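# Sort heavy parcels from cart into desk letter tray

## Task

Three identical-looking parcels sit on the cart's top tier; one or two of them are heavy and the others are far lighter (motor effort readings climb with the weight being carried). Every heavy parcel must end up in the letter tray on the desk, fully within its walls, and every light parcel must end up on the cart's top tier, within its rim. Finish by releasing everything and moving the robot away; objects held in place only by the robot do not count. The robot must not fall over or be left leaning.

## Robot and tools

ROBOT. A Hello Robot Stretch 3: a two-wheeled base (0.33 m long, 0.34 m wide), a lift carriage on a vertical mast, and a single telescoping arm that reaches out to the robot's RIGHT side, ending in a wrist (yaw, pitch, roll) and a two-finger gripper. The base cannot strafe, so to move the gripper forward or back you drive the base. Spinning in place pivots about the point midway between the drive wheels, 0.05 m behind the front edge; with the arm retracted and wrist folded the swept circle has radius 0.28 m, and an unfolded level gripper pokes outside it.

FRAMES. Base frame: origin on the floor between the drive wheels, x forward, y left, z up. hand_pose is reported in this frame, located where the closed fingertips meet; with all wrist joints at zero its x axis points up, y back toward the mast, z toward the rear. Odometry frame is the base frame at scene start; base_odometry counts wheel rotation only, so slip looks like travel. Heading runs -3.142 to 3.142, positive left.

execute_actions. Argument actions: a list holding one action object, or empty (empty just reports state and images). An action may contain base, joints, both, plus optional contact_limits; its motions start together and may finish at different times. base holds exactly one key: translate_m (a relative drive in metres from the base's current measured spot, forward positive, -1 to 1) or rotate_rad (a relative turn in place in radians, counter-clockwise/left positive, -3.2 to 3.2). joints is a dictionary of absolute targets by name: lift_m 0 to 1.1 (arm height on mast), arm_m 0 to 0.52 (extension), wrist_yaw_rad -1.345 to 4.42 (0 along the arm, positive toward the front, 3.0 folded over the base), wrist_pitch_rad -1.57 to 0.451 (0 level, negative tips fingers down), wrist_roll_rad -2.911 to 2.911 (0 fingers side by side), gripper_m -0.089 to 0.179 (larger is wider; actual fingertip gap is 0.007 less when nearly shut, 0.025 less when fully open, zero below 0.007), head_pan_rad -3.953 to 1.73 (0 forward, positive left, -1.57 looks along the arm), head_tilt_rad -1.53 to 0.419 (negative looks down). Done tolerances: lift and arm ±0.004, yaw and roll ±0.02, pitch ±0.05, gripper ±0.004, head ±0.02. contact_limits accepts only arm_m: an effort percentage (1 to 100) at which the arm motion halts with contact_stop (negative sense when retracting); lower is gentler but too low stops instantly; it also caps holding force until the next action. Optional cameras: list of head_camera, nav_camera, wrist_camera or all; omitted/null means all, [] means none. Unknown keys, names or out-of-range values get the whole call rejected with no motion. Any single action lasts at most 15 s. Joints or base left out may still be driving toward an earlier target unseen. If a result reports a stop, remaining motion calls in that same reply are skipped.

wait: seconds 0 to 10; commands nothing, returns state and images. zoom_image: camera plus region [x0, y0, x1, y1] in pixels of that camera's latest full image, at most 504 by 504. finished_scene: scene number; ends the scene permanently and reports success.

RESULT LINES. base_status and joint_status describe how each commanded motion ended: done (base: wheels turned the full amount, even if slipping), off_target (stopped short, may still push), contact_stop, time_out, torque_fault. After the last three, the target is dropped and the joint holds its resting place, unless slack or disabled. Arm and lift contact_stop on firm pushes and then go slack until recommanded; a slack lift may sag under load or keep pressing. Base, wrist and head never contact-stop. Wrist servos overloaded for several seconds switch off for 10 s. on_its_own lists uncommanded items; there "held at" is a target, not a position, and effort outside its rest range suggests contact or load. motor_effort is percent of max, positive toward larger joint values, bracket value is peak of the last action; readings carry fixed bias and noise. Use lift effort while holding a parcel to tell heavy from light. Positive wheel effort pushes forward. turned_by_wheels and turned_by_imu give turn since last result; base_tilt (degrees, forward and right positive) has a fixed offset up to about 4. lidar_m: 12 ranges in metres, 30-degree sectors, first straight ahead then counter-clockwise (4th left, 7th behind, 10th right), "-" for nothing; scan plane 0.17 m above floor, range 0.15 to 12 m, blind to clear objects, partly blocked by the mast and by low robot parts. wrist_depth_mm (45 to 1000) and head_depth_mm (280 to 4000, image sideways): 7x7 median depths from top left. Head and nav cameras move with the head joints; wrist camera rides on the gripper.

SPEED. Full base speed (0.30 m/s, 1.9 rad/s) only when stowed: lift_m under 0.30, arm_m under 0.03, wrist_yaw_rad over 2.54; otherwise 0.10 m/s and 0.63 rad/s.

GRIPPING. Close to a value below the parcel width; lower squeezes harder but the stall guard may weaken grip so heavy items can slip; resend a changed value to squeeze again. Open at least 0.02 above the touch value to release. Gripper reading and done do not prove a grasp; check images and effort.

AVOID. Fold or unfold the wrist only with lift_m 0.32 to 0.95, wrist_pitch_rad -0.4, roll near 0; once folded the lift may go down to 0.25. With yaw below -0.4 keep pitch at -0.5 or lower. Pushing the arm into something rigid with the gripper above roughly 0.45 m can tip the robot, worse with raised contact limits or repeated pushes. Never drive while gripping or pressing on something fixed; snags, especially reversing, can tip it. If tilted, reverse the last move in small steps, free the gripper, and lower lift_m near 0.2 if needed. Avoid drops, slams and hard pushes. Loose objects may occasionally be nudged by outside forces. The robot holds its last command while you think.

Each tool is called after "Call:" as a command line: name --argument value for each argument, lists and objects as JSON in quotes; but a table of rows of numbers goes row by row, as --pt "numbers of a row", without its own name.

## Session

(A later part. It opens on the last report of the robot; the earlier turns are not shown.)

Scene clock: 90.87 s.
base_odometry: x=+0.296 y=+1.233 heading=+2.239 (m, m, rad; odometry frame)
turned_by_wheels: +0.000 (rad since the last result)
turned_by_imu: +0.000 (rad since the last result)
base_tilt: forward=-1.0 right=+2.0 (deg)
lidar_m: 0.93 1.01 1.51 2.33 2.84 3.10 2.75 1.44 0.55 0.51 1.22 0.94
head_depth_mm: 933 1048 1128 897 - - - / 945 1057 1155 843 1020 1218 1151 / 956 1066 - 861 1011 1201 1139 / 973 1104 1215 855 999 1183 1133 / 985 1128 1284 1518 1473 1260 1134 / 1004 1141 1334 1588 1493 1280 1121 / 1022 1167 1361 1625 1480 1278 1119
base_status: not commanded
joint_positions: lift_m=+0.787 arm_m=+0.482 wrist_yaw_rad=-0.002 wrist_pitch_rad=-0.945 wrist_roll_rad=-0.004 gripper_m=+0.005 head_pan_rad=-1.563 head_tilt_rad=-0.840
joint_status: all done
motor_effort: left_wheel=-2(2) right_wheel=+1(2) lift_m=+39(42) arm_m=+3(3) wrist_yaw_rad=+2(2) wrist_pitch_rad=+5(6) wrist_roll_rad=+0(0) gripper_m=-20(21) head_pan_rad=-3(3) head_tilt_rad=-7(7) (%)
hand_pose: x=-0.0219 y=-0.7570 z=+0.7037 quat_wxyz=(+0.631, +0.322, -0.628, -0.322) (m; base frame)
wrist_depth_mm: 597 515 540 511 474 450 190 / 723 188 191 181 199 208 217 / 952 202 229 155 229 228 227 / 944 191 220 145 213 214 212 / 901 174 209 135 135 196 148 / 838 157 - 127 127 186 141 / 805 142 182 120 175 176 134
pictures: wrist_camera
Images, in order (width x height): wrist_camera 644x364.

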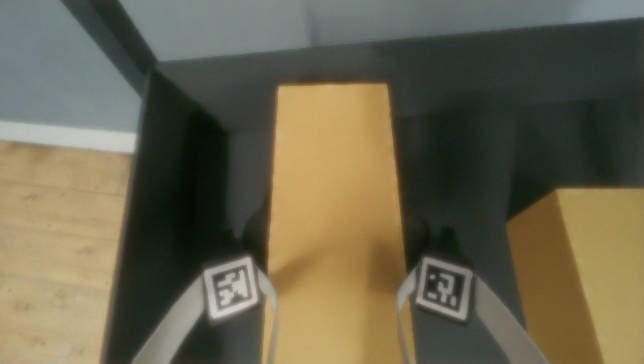

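Call:
execute_actions --actions '[{"joints":{"lift_m":0.77}}]' --cameras '[]'

Call:
execute_actions --actions '[{"joints":{"gripper_m":0.08}}]' --cameras '[]'

Call:
execute_actions --actions '[{"joints":{"lift_m":0.835}}]' --cameras '[]'

Call:
execute_actions --actions '[{"base":{"translate_m":-0.125},"joints":{"arm_m":0.436,"gripper_m":0.088,"head_pan_rad":-3.6,"head_tilt_rad":-0.3}}]'

Call:
execute_actions --actions '[{"joints":{"lift_m":0.769}}]' --cameras '["wrist_camera"]'

Scene clock: 100.77 s.
base_odometry: x=+0.296 y=+1.233 heading=+2.239 (m, m, rad; odometry frame)
turned_by_wheels: +0.000 (rad since the last result)
turned_by_imu: -0.001 (rad since the last result)
base_tilt: forward=-1.0 right=+2.0 (deg)
lidar_m: 0.93 1.01 1.51 2.33 2.84 3.08 2.75 1.44 0.55 0.51 1.23 0.94
head_depth_mm: 931 1053 1129 893 1010 - - / 946 1064 1154 - 1008 1203 1148 / 959 1069 - 856 1005 1198 1142 / 979 1103 1211 856 991 1188 1129 / 991 1125 1287 1525 1458 1260 1133 / 1005 1143 1335 1599 1487 1282 1126 / 1022 1162 1376 1633 1483 1276 1124
base_status: not commanded
joint_positions: lift_m=+0.770 arm_m=+0.482 wrist_yaw_rad=-0.002 wrist_pitch_rad=-0.946 wrist_roll_rad=-0.004 gripper_m=+0.005 head_pan_rad=-1.563 head_tilt_rad=-0.840
joint_status: all done
motor_effort: left_wheel=-2(2) right_wheel=+1(1) lift_m=+31(36) arm_m=+3(3) wrist_yaw_rad=+2(2) wrist_pitch_rad=+6(6) wrist_roll_rad=+0(0) gripper_m=-21(20) head_pan_rad=-2(3) head_tilt_rad=-7(8) (%)
hand_pose: x=-0.0219 y=-0.7569 z=+0.6869 quat_wxyz=(+0.631, +0.322, -0.628, -0.322) (m; base frame)
wrist_depth_mm: 605 163 493 173 173 172 176 / 729 174 189 181 197 209 215 / 933 171 215 155 210 209 206 / 965 164 205 144 195 196 146 / 892 149 192 134 137 182 133 / 833 144 - 127 128 174 131 / 766 132 167 119 162 164 131
pictures: none
No camera images: the call's "cameras" was empty. Leave "cameras" out to get every camera's image.

Scene clock: 102.00 s.
base_odometry: x=+0.296 y=+1.233 heading=+2.239 (m, m, rad; odometry frame)
turned_by_wheels: +0.000 (rad since the last result)
turned_by_imu: +0.000 (rad since the last result)
base_tilt: forward=-1.0 right=+1.9 (deg)
lidar_m: 0.93 1.01 1.51 2.34 2.84 3.11 2.75 1.45 0.55 0.51 1.22 0.95
head_depth_mm: 935 1055 1134 890 1013 - - / 944 1067 1152 - 1004 1202 1150 / 962 1073 - 863 1002 1195 1142 / 973 1105 1206 858 996 1187 1131 / 991 1123 1286 1521 1464 1258 1131 / 1002 1146 1337 1590 1496 1281 1117 / 1023 1172 1364 1627 1475 1280 1115
base_status: not commanded
joint_positions: lift_m=+0.770 arm_m=+0.482 wrist_yaw_rad=-0.002 wrist_pitch_rad=-0.943 wrist_roll_rad=-0.004 gripper_m=+0.080 head_pan_rad=-1.563 head_tilt_rad=-0.840
joint_status: all done
motor_effort: left_wheel=-2(2) right_wheel=+2(1) lift_m=+31(31) arm_m=+3(3) wrist_yaw_rad=+2(2) wrist_pitch_rad=+5(5) wrist_roll_rad=+0(0) gripper_m=+1(81) head_pan_rad=-3(2) head_tilt_rad=-8(6) (%)
hand_pose: x=-0.0219 y=-0.7574 z=+0.6872 quat_wxyz=(+0.631, +0.321, -0.628, -0.322) (m; base frame)
wrist_depth_mm: 601 165 513 173 173 172 176 / 732 175 187 181 198 208 214 / 945 181 217 156 211 213 208 / 962 163 205 145 197 197 146 / 888 149 193 136 138 183 134 / 812 140 - 127 128 173 130 / 794 133 167 120 162 163 130
pictures: none
No camera images: the call's "cameras" was empty. Leave "cameras" out to get every camera's image.

Scene clock: 103.43 s.
base_odometry: x=+0.296 y=+1.233 heading=+2.239 (m, m, rad; odometry frame)
turned_by_wheels: +0.000 (rad since the last result)
turned_by_imu: +0.000 (rad since the last result)
base_tilt: forward=-1.0 right=+1.9 (deg)
lidar_m: 0.93 1.01 1.51 2.35 2.84 3.09 2.75 1.45 0.55 0.51 1.22 0.95
head_depth_mm: 933 1051 1139 - - - 1162 / 944 1033 1004 838 1012 1226 1144 / 960 1038 995 864 1007 1193 1141 / 973 1092 1093 855 997 1183 1136 / 991 1126 1286 1510 1453 1264 1129 / 1009 1142 1327 1603 1474 1276 1128 / 1017 1174 1358 1621 1483 1277 1125
base_status: not commanded
joint_positions: lift_m=+0.835 arm_m=+0.482 wrist_yaw_rad=-0.002 wrist_pitch_rad=-0.942 wrist_roll_rad=-0.004 gripper_m=+0.080 head_pan_rad=-1.563 head_tilt_rad=-0.840
joint_status: all done
motor_effort: left_wheel=-2(1) right_wheel=+1(1) lift_m=+38(42) arm_m=+3(3) wrist_yaw_rad=+2(2) wrist_pitch_rad=+4(5) wrist_roll_rad=+0(0) gripper_m=+0(0) head_pan_rad=-2(3) head_tilt_rad=-6(7) (%)
hand_pose: x=-0.0219 y=-0.7576 z=+0.7521 quat_wxyz=(+0.631, +0.321, -0.629, -0.321) (m; base frame)
wrist_depth_mm: 582 557 529 513 499 470 453 / 723 643 655 622 572 534 493 / 952 900 243 242 250 264 272 / - - 267 217 270 265 264 / 963 958 252 203 253 211 242 / 888 900 - 191 234 188 185 / 846 851 226 180 223 219 175
pictures: none
No camera images: the call's "cameras" was empty. Leave "cameras" out to get every camera's image.

Scene clock: 105.77 s.
base_odometry: x=+0.373 y=+1.135 heading=+2.239 (m, m, rad; odometry frame)
turned_by_wheels: +0.000 (rad since the last result)
turned_by_imu: -0.001 (rad since the last result)
base_tilt: forward=-1.0 right=+1.9 (deg)
lidar_m: 1.06 1.14 1.71 2.37 2.85 3.00 2.62 1.42 0.56 0.53 0.53 1.07
head_depth_mm: 3078 3328 3507 3703 3097 2150 1619 / 3045 3216 3351 3484 3045 2098 1667 / 2944 3091 3225 3364 2953 2079 1704 / 2840 2957 3115 3225 2943 2053 1641 / 2759 2853 3000 3062 2869 2033 1580 / 2653 2771 2887 2967 2891 2035 1564 / 2542 2667 2804 2866 2648 2019 1552
base_status: done
joint_positions: lift_m=+0.835 arm_m=+0.436 wrist_yaw_rad=-0.002 wrist_pitch_rad=-0.942 wrist_roll_rad=-0.004 gripper_m=+0.088 head_pan_rad=-3.593 head_tilt_rad=-0.310
joint_status: all done
motor_effort: left_wheel=-1(5) right_wheel=+0(1) lift_m=+39(39) arm_m=-4(3) wrist_yaw_rad=+2(2) wrist_pitch_rad=+4(4) wrist_roll_rad=+0(0) gripper_m=+1(42) head_pan_rad=-3(34) head_tilt_rad=+7(48) (%)
hand_pose: x=-0.0219 y=-0.7126 z=+0.7521 quat_wxyz=(+0.631, +0.321, -0.629, -0.321) (m; base frame)
wrist_depth_mm: 621 612 561 534 496 264 252 / 259 265 266 277 285 253 267 / 270 240 290 295 287 227 259 / 265 222 272 217 269 217 252 / 257 208 257 203 249 203 200 / 241 198 239 191 235 233 229 / 228 231 227 181 222 222 220
pictures: head_camera (sideways: a quarter turn clockwise sets it upright), nav_camera (sideways: a quarter turn counterclockwise sets it upright), wrist_camera
Images, in order (width x height): head_camera 896x504, nav_camera 672x504, wrist_camera 644x364.

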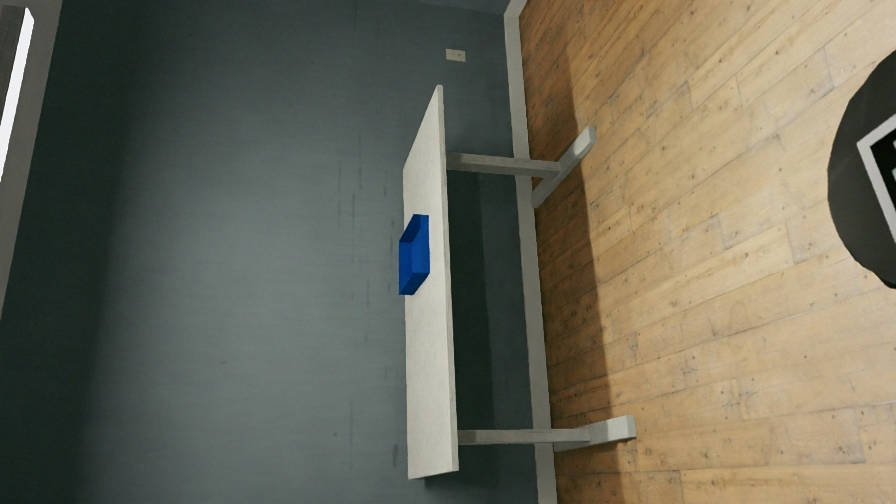

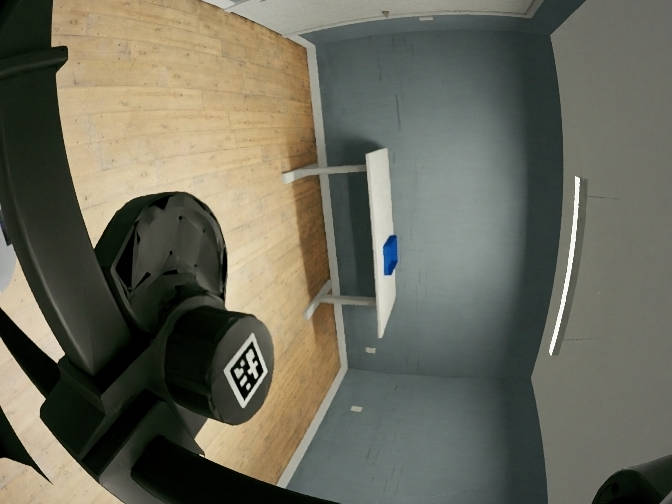

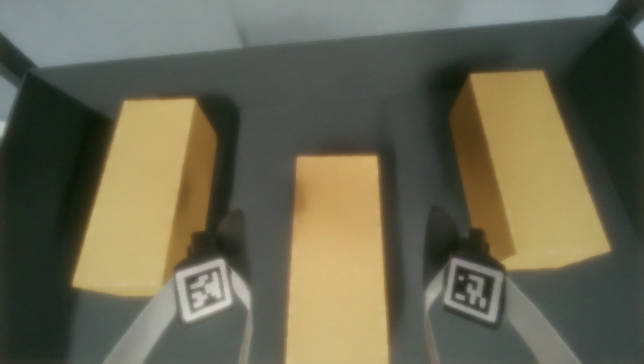

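Scene clock: 107.20 s.
base_odometry: x=+0.373 y=+1.135 heading=+2.239 (m, m, rad; odometry frame)
turned_by_wheels: +0.000 (rad since the last result)
turned_by_imu: +0.000 (rad since the last result)
base_tilt: forward=-1.0 right=+2.0 (deg)
lidar_m: 1.06 1.14 1.71 2.37 2.86 3.00 2.62 1.43 0.56 0.53 0.53 1.07
head_depth_mm: 3117 3307 3481 3646 3102 2129 1630 / 3019 3180 3319 3568 3028 2113 1615 / 2958 3061 3249 3309 2982 2095 1599 / 2844 2973 3121 3165 2952 2063 1589 / 2741 2853 3019 3086 2903 2040 1574 / 2662 2772 2865 2955 2906 2030 1571 / 2573 2685 2809 2813 2683 2027 1552
base_status: not commanded
joint_positions: lift_m=+0.769 arm_m=+0.436 wrist_yaw_rad=-0.002 wrist_pitch_rad=-0.942 wrist_roll_rad=-0.004 gripper_m=+0.088 head_pan_rad=-3.593 head_tilt_rad=-0.310
joint_status: all done
motor_effort: left_wheel=-1(2) right_wheel=+1(1) lift_m=+30(36) arm_m=-4(4) wrist_yaw_rad=+2(2) wrist_pitch_rad=+4(4) wrist_roll_rad=+0(0) gripper_m=+0(1) head_pan_rad=-3(2) head_tilt_rad=+7(7) (%)
hand_pose: x=-0.0219 y=-0.7126 z=+0.6864 quat_wxyz=(+0.631, +0.321, -0.629, -0.321) (m; base frame)
wrist_depth_mm: 206 205 225 227 237 195 176 / 174 177 236 234 229 196 162 / 161 175 218 155 212 199 150 / 149 173 201 144 195 191 141 / 139 171 192 135 136 183 157 / 178 178 175 127 128 174 172 / 172 169 168 120 141 162 163
pictures: wrist_camera
Images, in order (width x height): wrist_camera 644x364.

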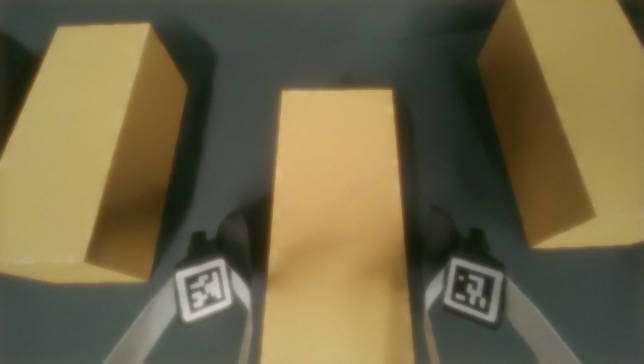

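Call:
execute_actions --actions '[{"joints":{"gripper_m":0.004}}]' --cameras '[]'

Call:
execute_actions --actions '[{"joints":{"lift_m":0.9}}]' --cameras '["wrist_camera"]'

Call:
execute_actions --actions '[{"base":{"rotate_rad":-0.57},"joints":{"lift_m":0.96,"arm_m":0.3,"head_pan_rad":-2.85,"head_tilt_rad":-0.5}}]' --cameras '[]'

Call:
execute_actions --actions '[{"base":{"translate_m":-1},"joints":{"arm_m":0.1}}]' --cameras '["head_camera"]'

Call:
execute_actions --actions '[{"base":{"translate_m":-1},"joints":{"head_tilt_rad":-0.6}}]'

Scene clock: 118.83 s.
base_odometry: x=+0.373 y=+1.135 heading=+2.239 (m, m, rad; odometry frame)
turned_by_wheels: +0.000 (rad since the last result)
turned_by_imu: -0.001 (rad since the last result)
base_tilt: forward=-1.0 right=+1.9 (deg)
lidar_m: 1.06 1.14 1.71 2.38 2.84 2.99 2.62 1.43 0.57 0.53 0.53 1.07
head_depth_mm: 3129 3318 3476 3689 3078 2118 1614 / 3016 3155 3348 3526 2992 2071 1615 / 2957 3098 3211 3367 2945 2098 1608 / 2802 2928 3129 3217 2967 2070 1586 / 2744 2874 2999 3064 2918 2030 1594 / 2639 2758 2891 2977 2866 2006 1569 / 2586 2657 2771 2913 2655 1999 1559
base_status: not commanded
joint_positions: lift_m=+0.769 arm_m=+0.436 wrist_yaw_rad=-0.002 wrist_pitch_rad=-0.941 wrist_roll_rad=-0.004 gripper_m=+0.005 head_pan_rad=-3.593 head_tilt_rad=-0.310
joint_status: all done
motor_effort: left_wheel=-1(2) right_wheel=+1(1) lift_m=+30(30) arm_m=-4(4) wrist_yaw_rad=+2(2) wrist_pitch_rad=+4(4) wrist_roll_rad=+0(0) gripper_m=-21(98) head_pan_rad=-2(3) head_tilt_rad=+7(6) (%)
hand_pose: x=-0.0219 y=-0.7127 z=+0.6865 quat_wxyz=(+0.631, +0.321, -0.629, -0.321) (m; base frame)
wrist_depth_mm: 207 204 226 230 238 195 174 / 175 178 237 233 231 197 161 / 161 174 219 155 210 199 149 / 150 174 203 143 196 191 142 / 139 172 193 135 136 181 156 / 179 179 - 127 127 175 171 / 171 171 167 120 161 164 162
pictures: none
No camera images: the call's "cameras" was empty. Leave "cameras" out to get every camera's image.

Scene clock: 120.87 s.
base_odometry: x=+0.373 y=+1.135 heading=+2.239 (m, m, rad; odometry frame)
turned_by_wheels: +0.000 (rad since the last result)
turned_by_imu: +0.000 (rad since the last result)
base_tilt: forward=-1.0 right=+2.0 (deg)
lidar_m: 1.06 1.14 1.71 2.37 2.85 3.00 2.62 1.43 0.56 0.53 0.53 1.07
head_depth_mm: 3120 3328 3437 3702 3099 2316 - / 3043 3170 3340 3540 3008 2370 - / 2914 3074 3173 3335 2986 - - / 2834 2995 3140 3189 2932 2267 - / 2772 2879 3039 3071 2915 2039 - / 2649 2744 2912 3000 2828 2042 - / 2589 2693 2780 2872 2699 2018 -
base_status: not commanded
joint_positions: lift_m=+0.900 arm_m=+0.436 wrist_yaw_rad=-0.002 wrist_pitch_rad=-0.970 wrist_roll_rad=-0.004 gripper_m=+0.005 head_pan_rad=-3.593 head_tilt_rad=-0.310
joint_status: all done
motor_effort: left_wheel=-1(1) right_wheel=+0(1) lift_m=+44(46) arm_m=-4(4) wrist_yaw_rad=+1(2) wrist_pitch_rad=+15(16) wrist_roll_rad=+0(0) gripper_m=-21(20) head_pan_rad=-3(2) head_tilt_rad=+6(7) (%)
hand_pose: x=-0.0219 y=-0.7064 z=+0.8134 quat_wxyz=(+0.627, +0.330, -0.624, -0.330) (m; base frame)
wrist_depth_mm: 652 627 594 570 542 527 477 / 692 757 690 626 329 326 568 / - 321 336 155 343 297 318 / - 325 329 145 323 277 296 / - 306 272 135 136 258 282 / 273 295 - 127 128 289 284 / 258 289 286 120 272 278 273
pictures: wrist_camera
Images, in order (width x height): wrist_camera 644x364.

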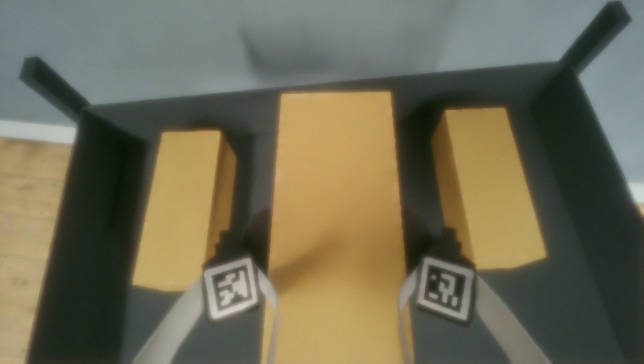

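Scene clock: 123.13 s.
base_odometry: x=+0.373 y=+1.135 heading=+1.669 (m, m, rad; odometry frame)
turned_by_wheels: -0.570 (rad since the last result)
turned_by_imu: -0.579 (rad since the last result)
base_tilt: forward=-1.0 right=+2.0 (deg)
lidar_m: 1.08 1.06 1.12 1.61 2.36 2.80 3.00 2.62 1.49 0.58 0.53 0.53
head_depth_mm: 2741 2990 3108 2986 2369 - - / 2700 2922 3092 3122 2174 1686 1408 / 2664 2860 3010 3071 2144 1668 1435 / 2649 2837 2990 3042 2141 1662 1464 / 2620 2790 2905 2814 2133 1627 - / 2532 2691 3014 2991 2119 1631 - / 2508 2722 2866 2871 2087 1665 -
base_status: done
joint_positions: lift_m=+0.960 arm_m=+0.300 wrist_yaw_rad=-0.001 wrist_pitch_rad=-0.971 wrist_roll_rad=-0.004 gripper_m=+0.005 head_pan_rad=-2.857 head_tilt_rad=-0.494
joint_status: all done
motor_effort: left_wheel=+1(5) right_wheel=-2(9) lift_m=+43(44) arm_m=-5(7) wrist_yaw_rad=+1(1) wrist_pitch_rad=+15(16) wrist_roll_rad=+1(0) gripper_m=-20(21) head_pan_rad=+4(34) head_tilt_rad=-4(30) (%)
hand_pose: x=-0.0217 y=-0.5702 z=+0.8733 quat_wxyz=(+0.627, +0.330, -0.624, -0.330) (m; base frame)
wrist_depth_mm: 575 664 738 878 - - - / 420 721 918 - - - - / 389 433 - 156 - - - / 399 404 - 145 - - - / 388 382 377 136 136 - - / 368 361 - 128 127 - 941 / 348 583 808 120 924 927 890
pictures: none
No camera images: the call's "cameras" was empty. Leave "cameras" out to get every camera's image.

Scene clock: 134.20 s.
base_odometry: x=+0.472 y=+0.139 heading=+1.669 (m, m, rad; odometry frame)
turned_by_wheels: +0.000 (rad since the last result)
turned_by_imu: -0.006 (rad since the last result)
base_tilt: forward=-1.0 right=+1.9 (deg)
lidar_m: 1.43 1.96 2.07 1.96 2.23 2.33 1.99 1.74 2.06 1.59 1.56 1.23
head_depth_mm: 1945 2099 2231 2047 2320 - - / 1928 2078 2199 2487 2197 1684 1400 / 1904 2023 2181 2423 2170 1681 1440 / 1863 2022 2112 2396 2132 1669 1473 / 1842 1989 2072 2327 2145 1648 - / 1823 1939 2065 2276 2109 1637 - / 1795 1924 1998 1789 2000 1675 -
base_status: done
joint_positions: lift_m=+0.960 arm_m=+0.100 wrist_yaw_rad=-0.001 wrist_pitch_rad=-0.971 wrist_roll_rad=-0.004 gripper_m=+0.005 head_pan_rad=-2.857 head_tilt_rad=-0.494
joint_status: all done
motor_effort: left_wheel=+2(3) right_wheel=-2(6) lift_m=+43(44) arm_m=-4(4) wrist_yaw_rad=+1(1) wrist_pitch_rad=+16(16) wrist_roll_rad=+0(0) gripper_m=-20(20) head_pan_rad=+3(3) head_tilt_rad=-4(4) (%)
hand_pose: x=-0.0217 y=-0.3701 z=+0.8733 quat_wxyz=(+0.627, +0.331, -0.624, -0.330) (m; base frame)
wrist_depth_mm: - - - - - - - / - - - - - - - / - - - 155 - - - / - - - 145 - - - / - - - 136 136 - - / - - - 128 128 980 947 / 972 965 928 121 875 883 887
pictures: head_camera (sideways: a quarter turn clockwise sets it upright)
Images, in order (width x height): head_camera 896x504.

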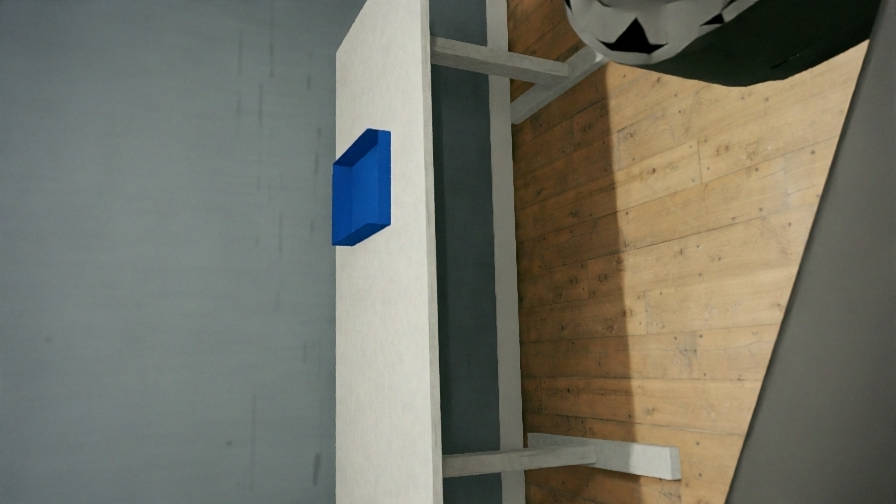

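Scene clock: 145.27 s.
base_odometry: x=+0.570 y=-0.856 heading=+1.669 (m, m, rad; odometry frame)
turned_by_wheels: +0.000 (rad since the last result)
turned_by_imu: -0.006 (rad since the last result)
base_tilt: forward=-1.0 right=+1.9 (deg)
lidar_m: 2.21 2.85 2.01 1.80 1.77 1.76 0.99 1.31 1.07 1.98 1.98 2.12
head_depth_mm: 1153 1270 1394 1167 - - - / 1132 1249 1383 1146 859 1323 - / 1115 1226 1354 1133 856 747 - / 1099 1202 1316 1113 847 716 - / 1081 1194 1297 1106 840 715 - / 1070 1165 1280 1093 830 - - / 1052 1146 1260 1084 822 - -
base_status: done
joint_positions: lift_m=+0.960 arm_m=+0.100 wrist_yaw_rad=-0.001 wrist_pitch_rad=-0.971 wrist_roll_rad=-0.004 gripper_m=+0.005 head_pan_rad=-2.857 head_tilt_rad=-0.593
joint_status: all done
motor_effort: left_wheel=+2(3) right_wheel=-2(6) lift_m=+43(43) arm_m=-4(4) wrist_yaw_rad=+1(1) wrist_pitch_rad=+15(15) wrist_roll_rad=+0(1) gripper_m=-21(20) head_pan_rad=+3(3) head_tilt_rad=-5(21) (%)
hand_pose: x=-0.0217 y=-0.3701 z=+0.8733 quat_wxyz=(+0.627, +0.331, -0.624, -0.330) (m; base frame)
wrist_depth_mm: - - - - - 415 404 / - - - - - - 372 / - - - 155 - - 360 / - - - 144 - - - / - - - 136 135 - - / - - - 128 128 996 923 / 977 977 943 120 926 904 907
pictures: head_camera (sideways: a quarter turn clockwise sets it upright), nav_camera (sideways: a quarter turn counterclockwise sets it upright), wrist_camera
Images, in order (width x height): head_camera 896x504, nav_camera 672x504, wrist_camera 644x364.

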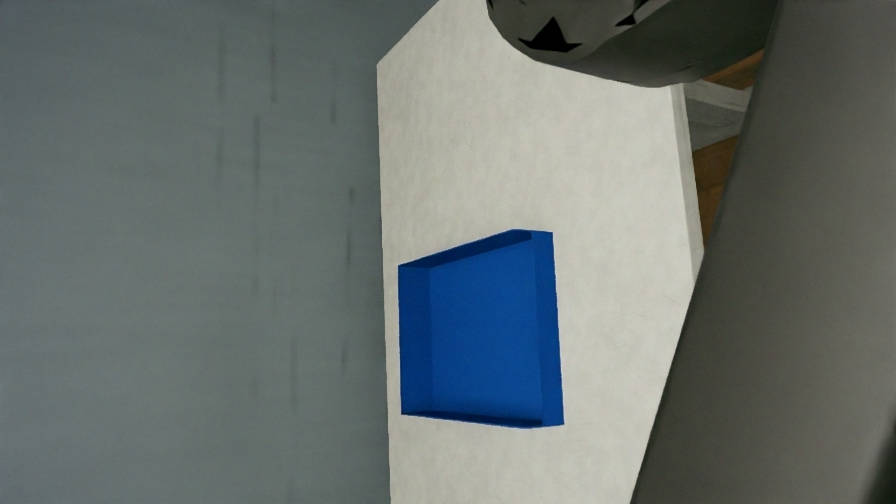

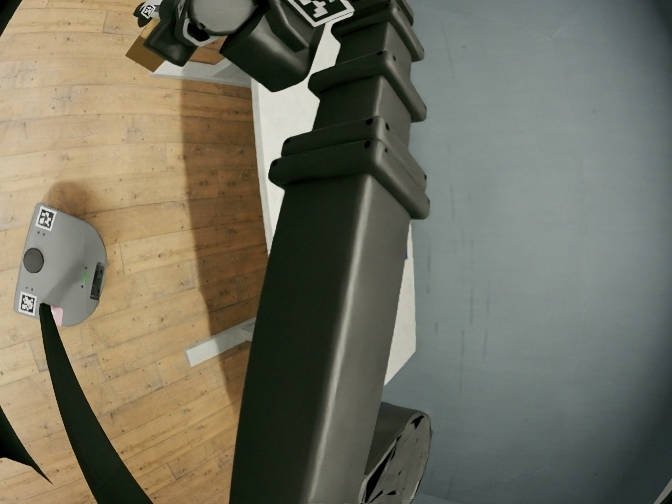

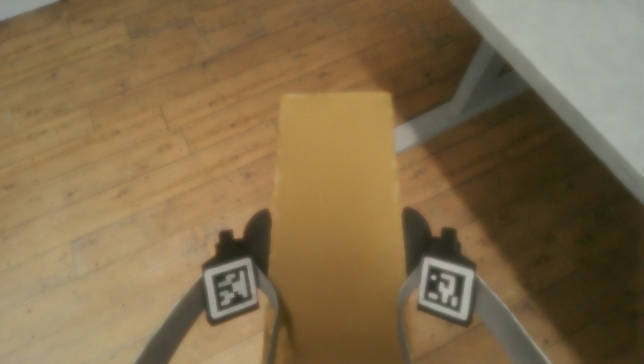

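Call:
execute_actions --actions '[{"base":{"translate_m":-0.13},"joints":{"head_pan_rad":-1.57,"head_tilt_rad":-0.75,"arm_m":0.25}}]' --cameras '[]'

Call:
execute_actions --actions '[{"base":{"rotate_rad":-1.09},"joints":{"arm_m":0.5}}]' --cameras '["wrist_camera","head_camera"]'

Scene clock: 153.17 s.
base_odometry: x=+0.583 y=-0.985 heading=+1.669 (m, m, rad; odometry frame)
turned_by_wheels: +0.000 (rad since the last result)
turned_by_imu: -0.001 (rad since the last result)
base_tilt: forward=-1.0 right=+1.9 (deg)
lidar_m: 2.29 2.97 2.05 1.74 1.72 1.60 0.87 1.19 1.03 1.80 2.04 2.18
head_depth_mm: 1460 1513 - 892 741 663 1191 / 1656 1721 - 899 754 1380 1192 / 1906 2107 - 879 1594 1378 1181 / 1924 2142 2333 574 1542 1363 1176 / 1839 2026 2314 1992 1614 1357 1172 / 1738 1946 2182 1983 1616 1350 1161 / 1687 1866 2085 1964 1598 1342 1158
base_status: done
joint_positions: lift_m=+0.960 arm_m=+0.250 wrist_yaw_rad=-0.001 wrist_pitch_rad=-0.971 wrist_roll_rad=-0.004 gripper_m=+0.005 head_pan_rad=-1.577 head_tilt_rad=-0.741
joint_status: all done
motor_effort: left_wheel=+2(3) right_wheel=-2(7) lift_m=+43(44) arm_m=+3(4) wrist_yaw_rad=+1(1) wrist_pitch_rad=+16(16) wrist_roll_rad=+0(1) gripper_m=-21(21) head_pan_rad=+3(34) head_tilt_rad=-6(26) (%)
hand_pose: x=-0.0217 y=-0.5192 z=+0.8732 quat_wxyz=(+0.627, +0.331, -0.624, -0.330) (m; base frame)
wrist_depth_mm: - - - 430 418 403 399 / - - - - 382 375 374 / - - - 156 348 354 347 / - - - 145 338 326 327 / - - - 135 137 312 305 / - - - 127 128 297 291 / 967 985 971 120 901 863 277
pictures: none
No camera images: the call's "cameras" was empty. Leave "cameras" out to get every camera's image.

Scene clock: 156.23 s.
base_odometry: x=+0.583 y=-0.985 heading=+0.580 (m, m, rad; odometry frame)
turned_by_wheels: -1.090 (rad since the last result)
turned_by_imu: -1.106 (rad since the last result)
base_tilt: forward=-1.0 right=+2.0 (deg)
lidar_m: 2.03 2.15 2.29 2.97 2.05 1.75 1.70 1.67 0.86 1.19 1.05 1.03
head_depth_mm: 985 1070 - 889 737 666 1177 / 974 1142 1185 907 735 661 1184 / 978 - 1185 888 730 656 1190 / 993 1093 812 893 724 652 1176 / 993 1115 1167 881 715 1275 1170 / 1005 1120 1146 878 715 1262 1170 / 1001 1127 1137 870 706 1256 1161
base_status: done
joint_positions: lift_m=+0.960 arm_m=+0.500 wrist_yaw_rad=-0.001 wrist_pitch_rad=-0.971 wrist_roll_rad=-0.004 gripper_m=+0.005 head_pan_rad=-1.577 head_tilt_rad=-0.741
joint_status: all done
motor_effort: left_wheel=+1(6) right_wheel=-2(8) lift_m=+43(43) arm_m=+3(3) wrist_yaw_rad=+1(1) wrist_pitch_rad=+16(16) wrist_roll_rad=+0(0) gripper_m=-20(21) head_pan_rad=+3(4) head_tilt_rad=-6(6) (%)
hand_pose: x=-0.0217 y=-0.7692 z=+0.8732 quat_wxyz=(+0.627, +0.331, -0.624, -0.330) (m; base frame)
wrist_depth_mm: 430 429 410 418 415 402 394 / 401 391 350 326 326 370 371 / 375 367 362 155 346 354 344 / 350 343 339 145 324 330 326 / 331 319 320 136 136 304 311 / 308 301 - 127 128 294 289 / 291 269 284 120 271 273 277
pictures: head_camera (sideways: a quarter turn clockwise sets it upright), wrist_camera
Images, in order (width x height): head_camera 896x504, wrist_camera 644x364.

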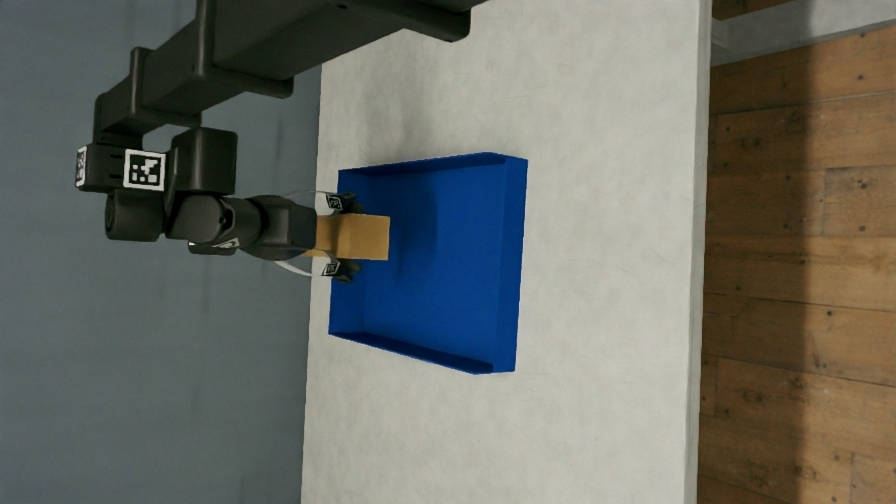

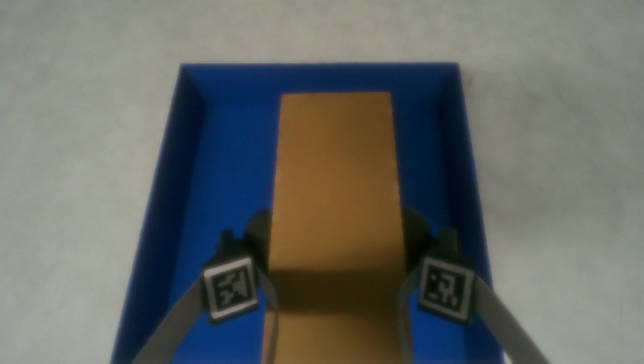

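Call:
execute_actions --actions '[{"base":{"translate_m":0.015},"joints":{"lift_m":0.836}}]' --cameras '["wrist_camera"]'

Scene clock: 165.60 s.
base_odometry: x=+0.595 y=-0.977 heading=+0.580 (m, m, rad; odometry frame)
turned_by_wheels: +0.000 (rad since the last result)
turned_by_imu: -0.001 (rad since the last result)
base_tilt: forward=-1.0 right=+2.0 (deg)
lidar_m: 2.02 2.14 2.28 2.96 2.05 1.77 1.71 1.67 0.87 1.19 1.02 1.02
head_depth_mm: 987 1100 1183 955 - - 1168 / 990 1109 1190 877 730 659 1188 / 996 1088 1052 872 727 655 1187 / 993 1113 1179 840 723 651 1184 / 998 1114 1165 880 720 1266 1172 / 1003 1120 1156 882 715 1258 1162 / 1006 1126 1144 875 709 1257 1163
base_status: done
joint_positions: lift_m=+0.836 arm_m=+0.500 wrist_yaw_rad=-0.001 wrist_pitch_rad=-0.971 wrist_roll_rad=-0.004 gripper_m=+0.005 head_pan_rad=-1.577 head_tilt_rad=-0.741
joint_status: all done
motor_effort: left_wheel=+2(4) right_wheel=-2(6) lift_m=+35(38) arm_m=+3(3) wrist_yaw_rad=+1(1) wrist_pitch_rad=+15(16) wrist_roll_rad=+0(0) gripper_m=-20(21) head_pan_rad=+3(3) head_tilt_rad=-6(7) (%)
hand_pose: x=-0.0217 y=-0.7694 z=+0.7496 quat_wxyz=(+0.627, +0.330, -0.624, -0.330) (m; base frame)
wrist_depth_mm: 259 221 251 250 242 236 188 / 177 223 234 230 226 222 175 / 167 216 219 154 209 209 157 / 163 204 205 144 197 198 157 / 165 193 195 135 136 186 156 / 166 183 - 127 128 176 156 / 166 175 170 120 163 165 156
pictures: wrist_camera
Images, in order (width x height): wrist_camera 644x364.

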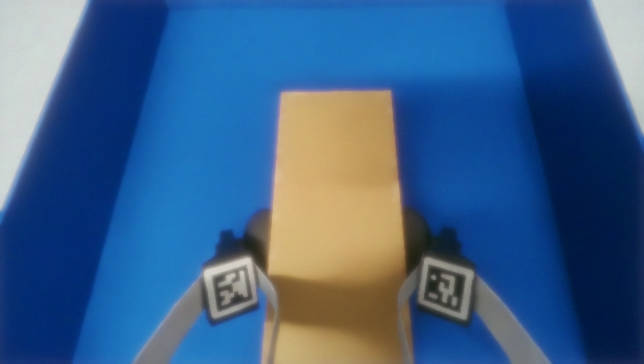

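Call:
execute_actions --actions '[{"joints":{"gripper_m":0.085,"lift_m":0.834}}]' --cameras '[]'

Call:
execute_actions --actions '[{"joints":{"lift_m":0.97,"arm_m":0.05}}]'

Scene clock: 171.17 s.
base_odometry: x=+0.595 y=-0.977 heading=+0.580 (m, m, rad; odometry frame)
turned_by_wheels: +0.000 (rad since the last result)
turned_by_imu: -0.001 (rad since the last result)
base_tilt: forward=-1.0 right=+1.9 (deg)
lidar_m: 2.02 2.13 2.28 2.97 2.07 1.77 1.71 1.68 0.87 1.19 1.03 1.02
head_depth_mm: 989 1104 1185 955 - - 1172 / 992 1098 1200 875 732 661 1193 / 988 1095 - 869 728 655 1180 / 991 1120 1199 841 723 651 1173 / 998 1113 1158 887 720 1269 1167 / 999 1119 1155 882 711 1270 1168 / 1003 1122 1136 872 707 1259 1158
base_status: not commanded
joint_positions: lift_m=+0.834 arm_m=+0.500 wrist_yaw_rad=-0.001 wrist_pitch_rad=-0.943 wrist_roll_rad=-0.004 gripper_m=+0.085 head_pan_rad=-1.577 head_tilt_rad=-0.741
joint_status: all done
motor_effort: left_wheel=+2(2) right_wheel=-2(2) lift_m=+35(35) arm_m=+3(3) wrist_yaw_rad=+1(1) wrist_pitch_rad=+5(16) wrist_roll_rad=+0(0) gripper_m=+0(81) head_pan_rad=+3(3) head_tilt_rad=-7(6) (%)
hand_pose: x=-0.0217 y=-0.7754 z=+0.7511 quat_wxyz=(+0.631, +0.322, -0.628, -0.321) (m; base frame)
wrist_depth_mm: 276 222 255 254 249 241 240 / 248 222 242 239 234 229 175 / 167 218 222 158 214 213 166 / 164 208 209 149 199 200 158 / 164 195 197 139 141 189 157 / 164 186 180 131 132 179 157 / 166 174 170 124 164 166 156
pictures: none
No camera images: the call's "cameras" was empty. Leave "cameras" out to get every camera's image.

Scene clock: 175.67 s.
base_odometry: x=+0.595 y=-0.977 heading=+0.580 (m, m, rad; odometry frame)
turned_by_wheels: +0.000 (rad since the last result)
turned_by_imu: -0.001 (rad since the last result)
base_tilt: forward=-1.0 right=+1.9 (deg)
lidar_m: 2.02 2.13 2.29 2.97 2.06 1.77 1.71 1.67 0.87 1.19 1.02 1.02
head_depth_mm: 990 1105 1203 - - - 1192 / 995 1109 1183 - - 1293 1185 / 994 1113 1187 - - - 1183 / 992 1109 1174 906 721 1304 1180 / 998 1122 1162 887 719 1272 1171 / 1004 1119 1151 881 710 1267 1162 / 1008 1128 1138 875 708 1258 1161
base_status: not commanded
joint_positions: lift_m=+0.970 arm_m=+0.050 wrist_yaw_rad=-0.001 wrist_pitch_rad=-0.942 wrist_roll_rad=-0.004 gripper_m=+0.085 head_pan_rad=-1.577 head_tilt_rad=-0.741
joint_status: all done
motor_effort: left_wheel=+2(2) right_wheel=-2(3) lift_m=+38(41) arm_m=-4(4) wrist_yaw_rad=+1(1) wrist_pitch_rad=+4(5) wrist_roll_rad=+0(0) gripper_m=+1(0) head_pan_rad=+3(3) head_tilt_rad=-7(7) (%)
hand_pose: x=-0.0217 y=-0.3267 z=+0.8872 quat_wxyz=(+0.631, +0.321, -0.629, -0.321) (m; base frame)
wrist_depth_mm: 474 462 456 438 436 435 428 / 439 424 419 417 407 410 400 / 398 386 385 391 381 375 369 / 379 364 361 358 350 352 344 / 366 370 352 - - - - / - - - - - 992 978 / 982 949 962 953 971 904 918
pictures: head_camera (sideways: a quarter turn clockwise sets it upright), nav_camera (sideways: a quarter turn counterclockwise sets it upright), wrist_camera
Images, in order (width x height): head_camera 896x504, nav_camera 672x504, wrist_camera 644x364.

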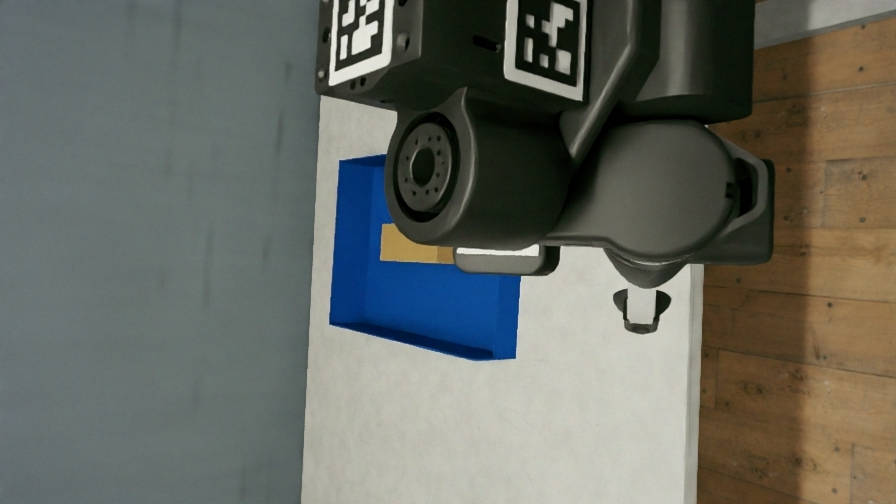

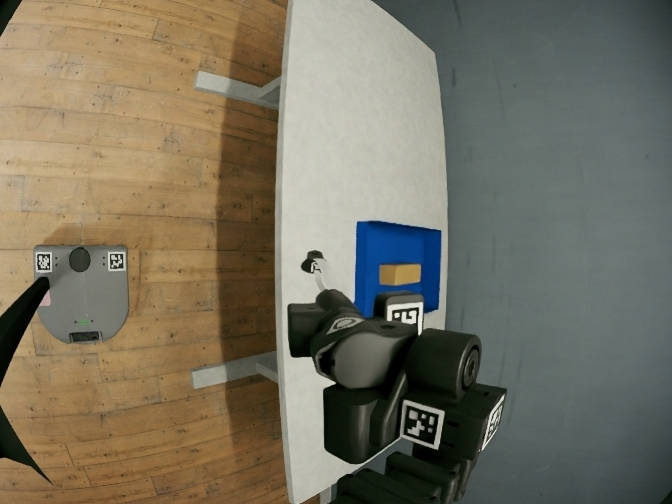

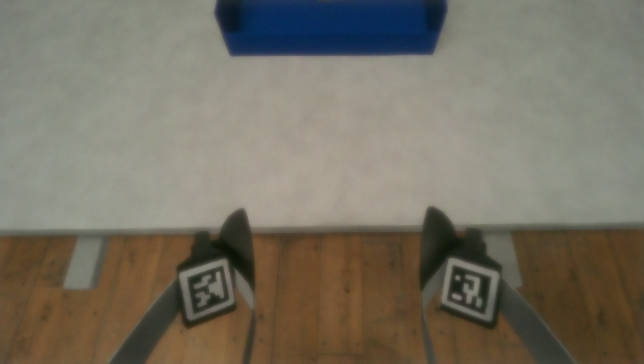

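Call:
finished_scene --scene 2

The scene is finished: the task was done.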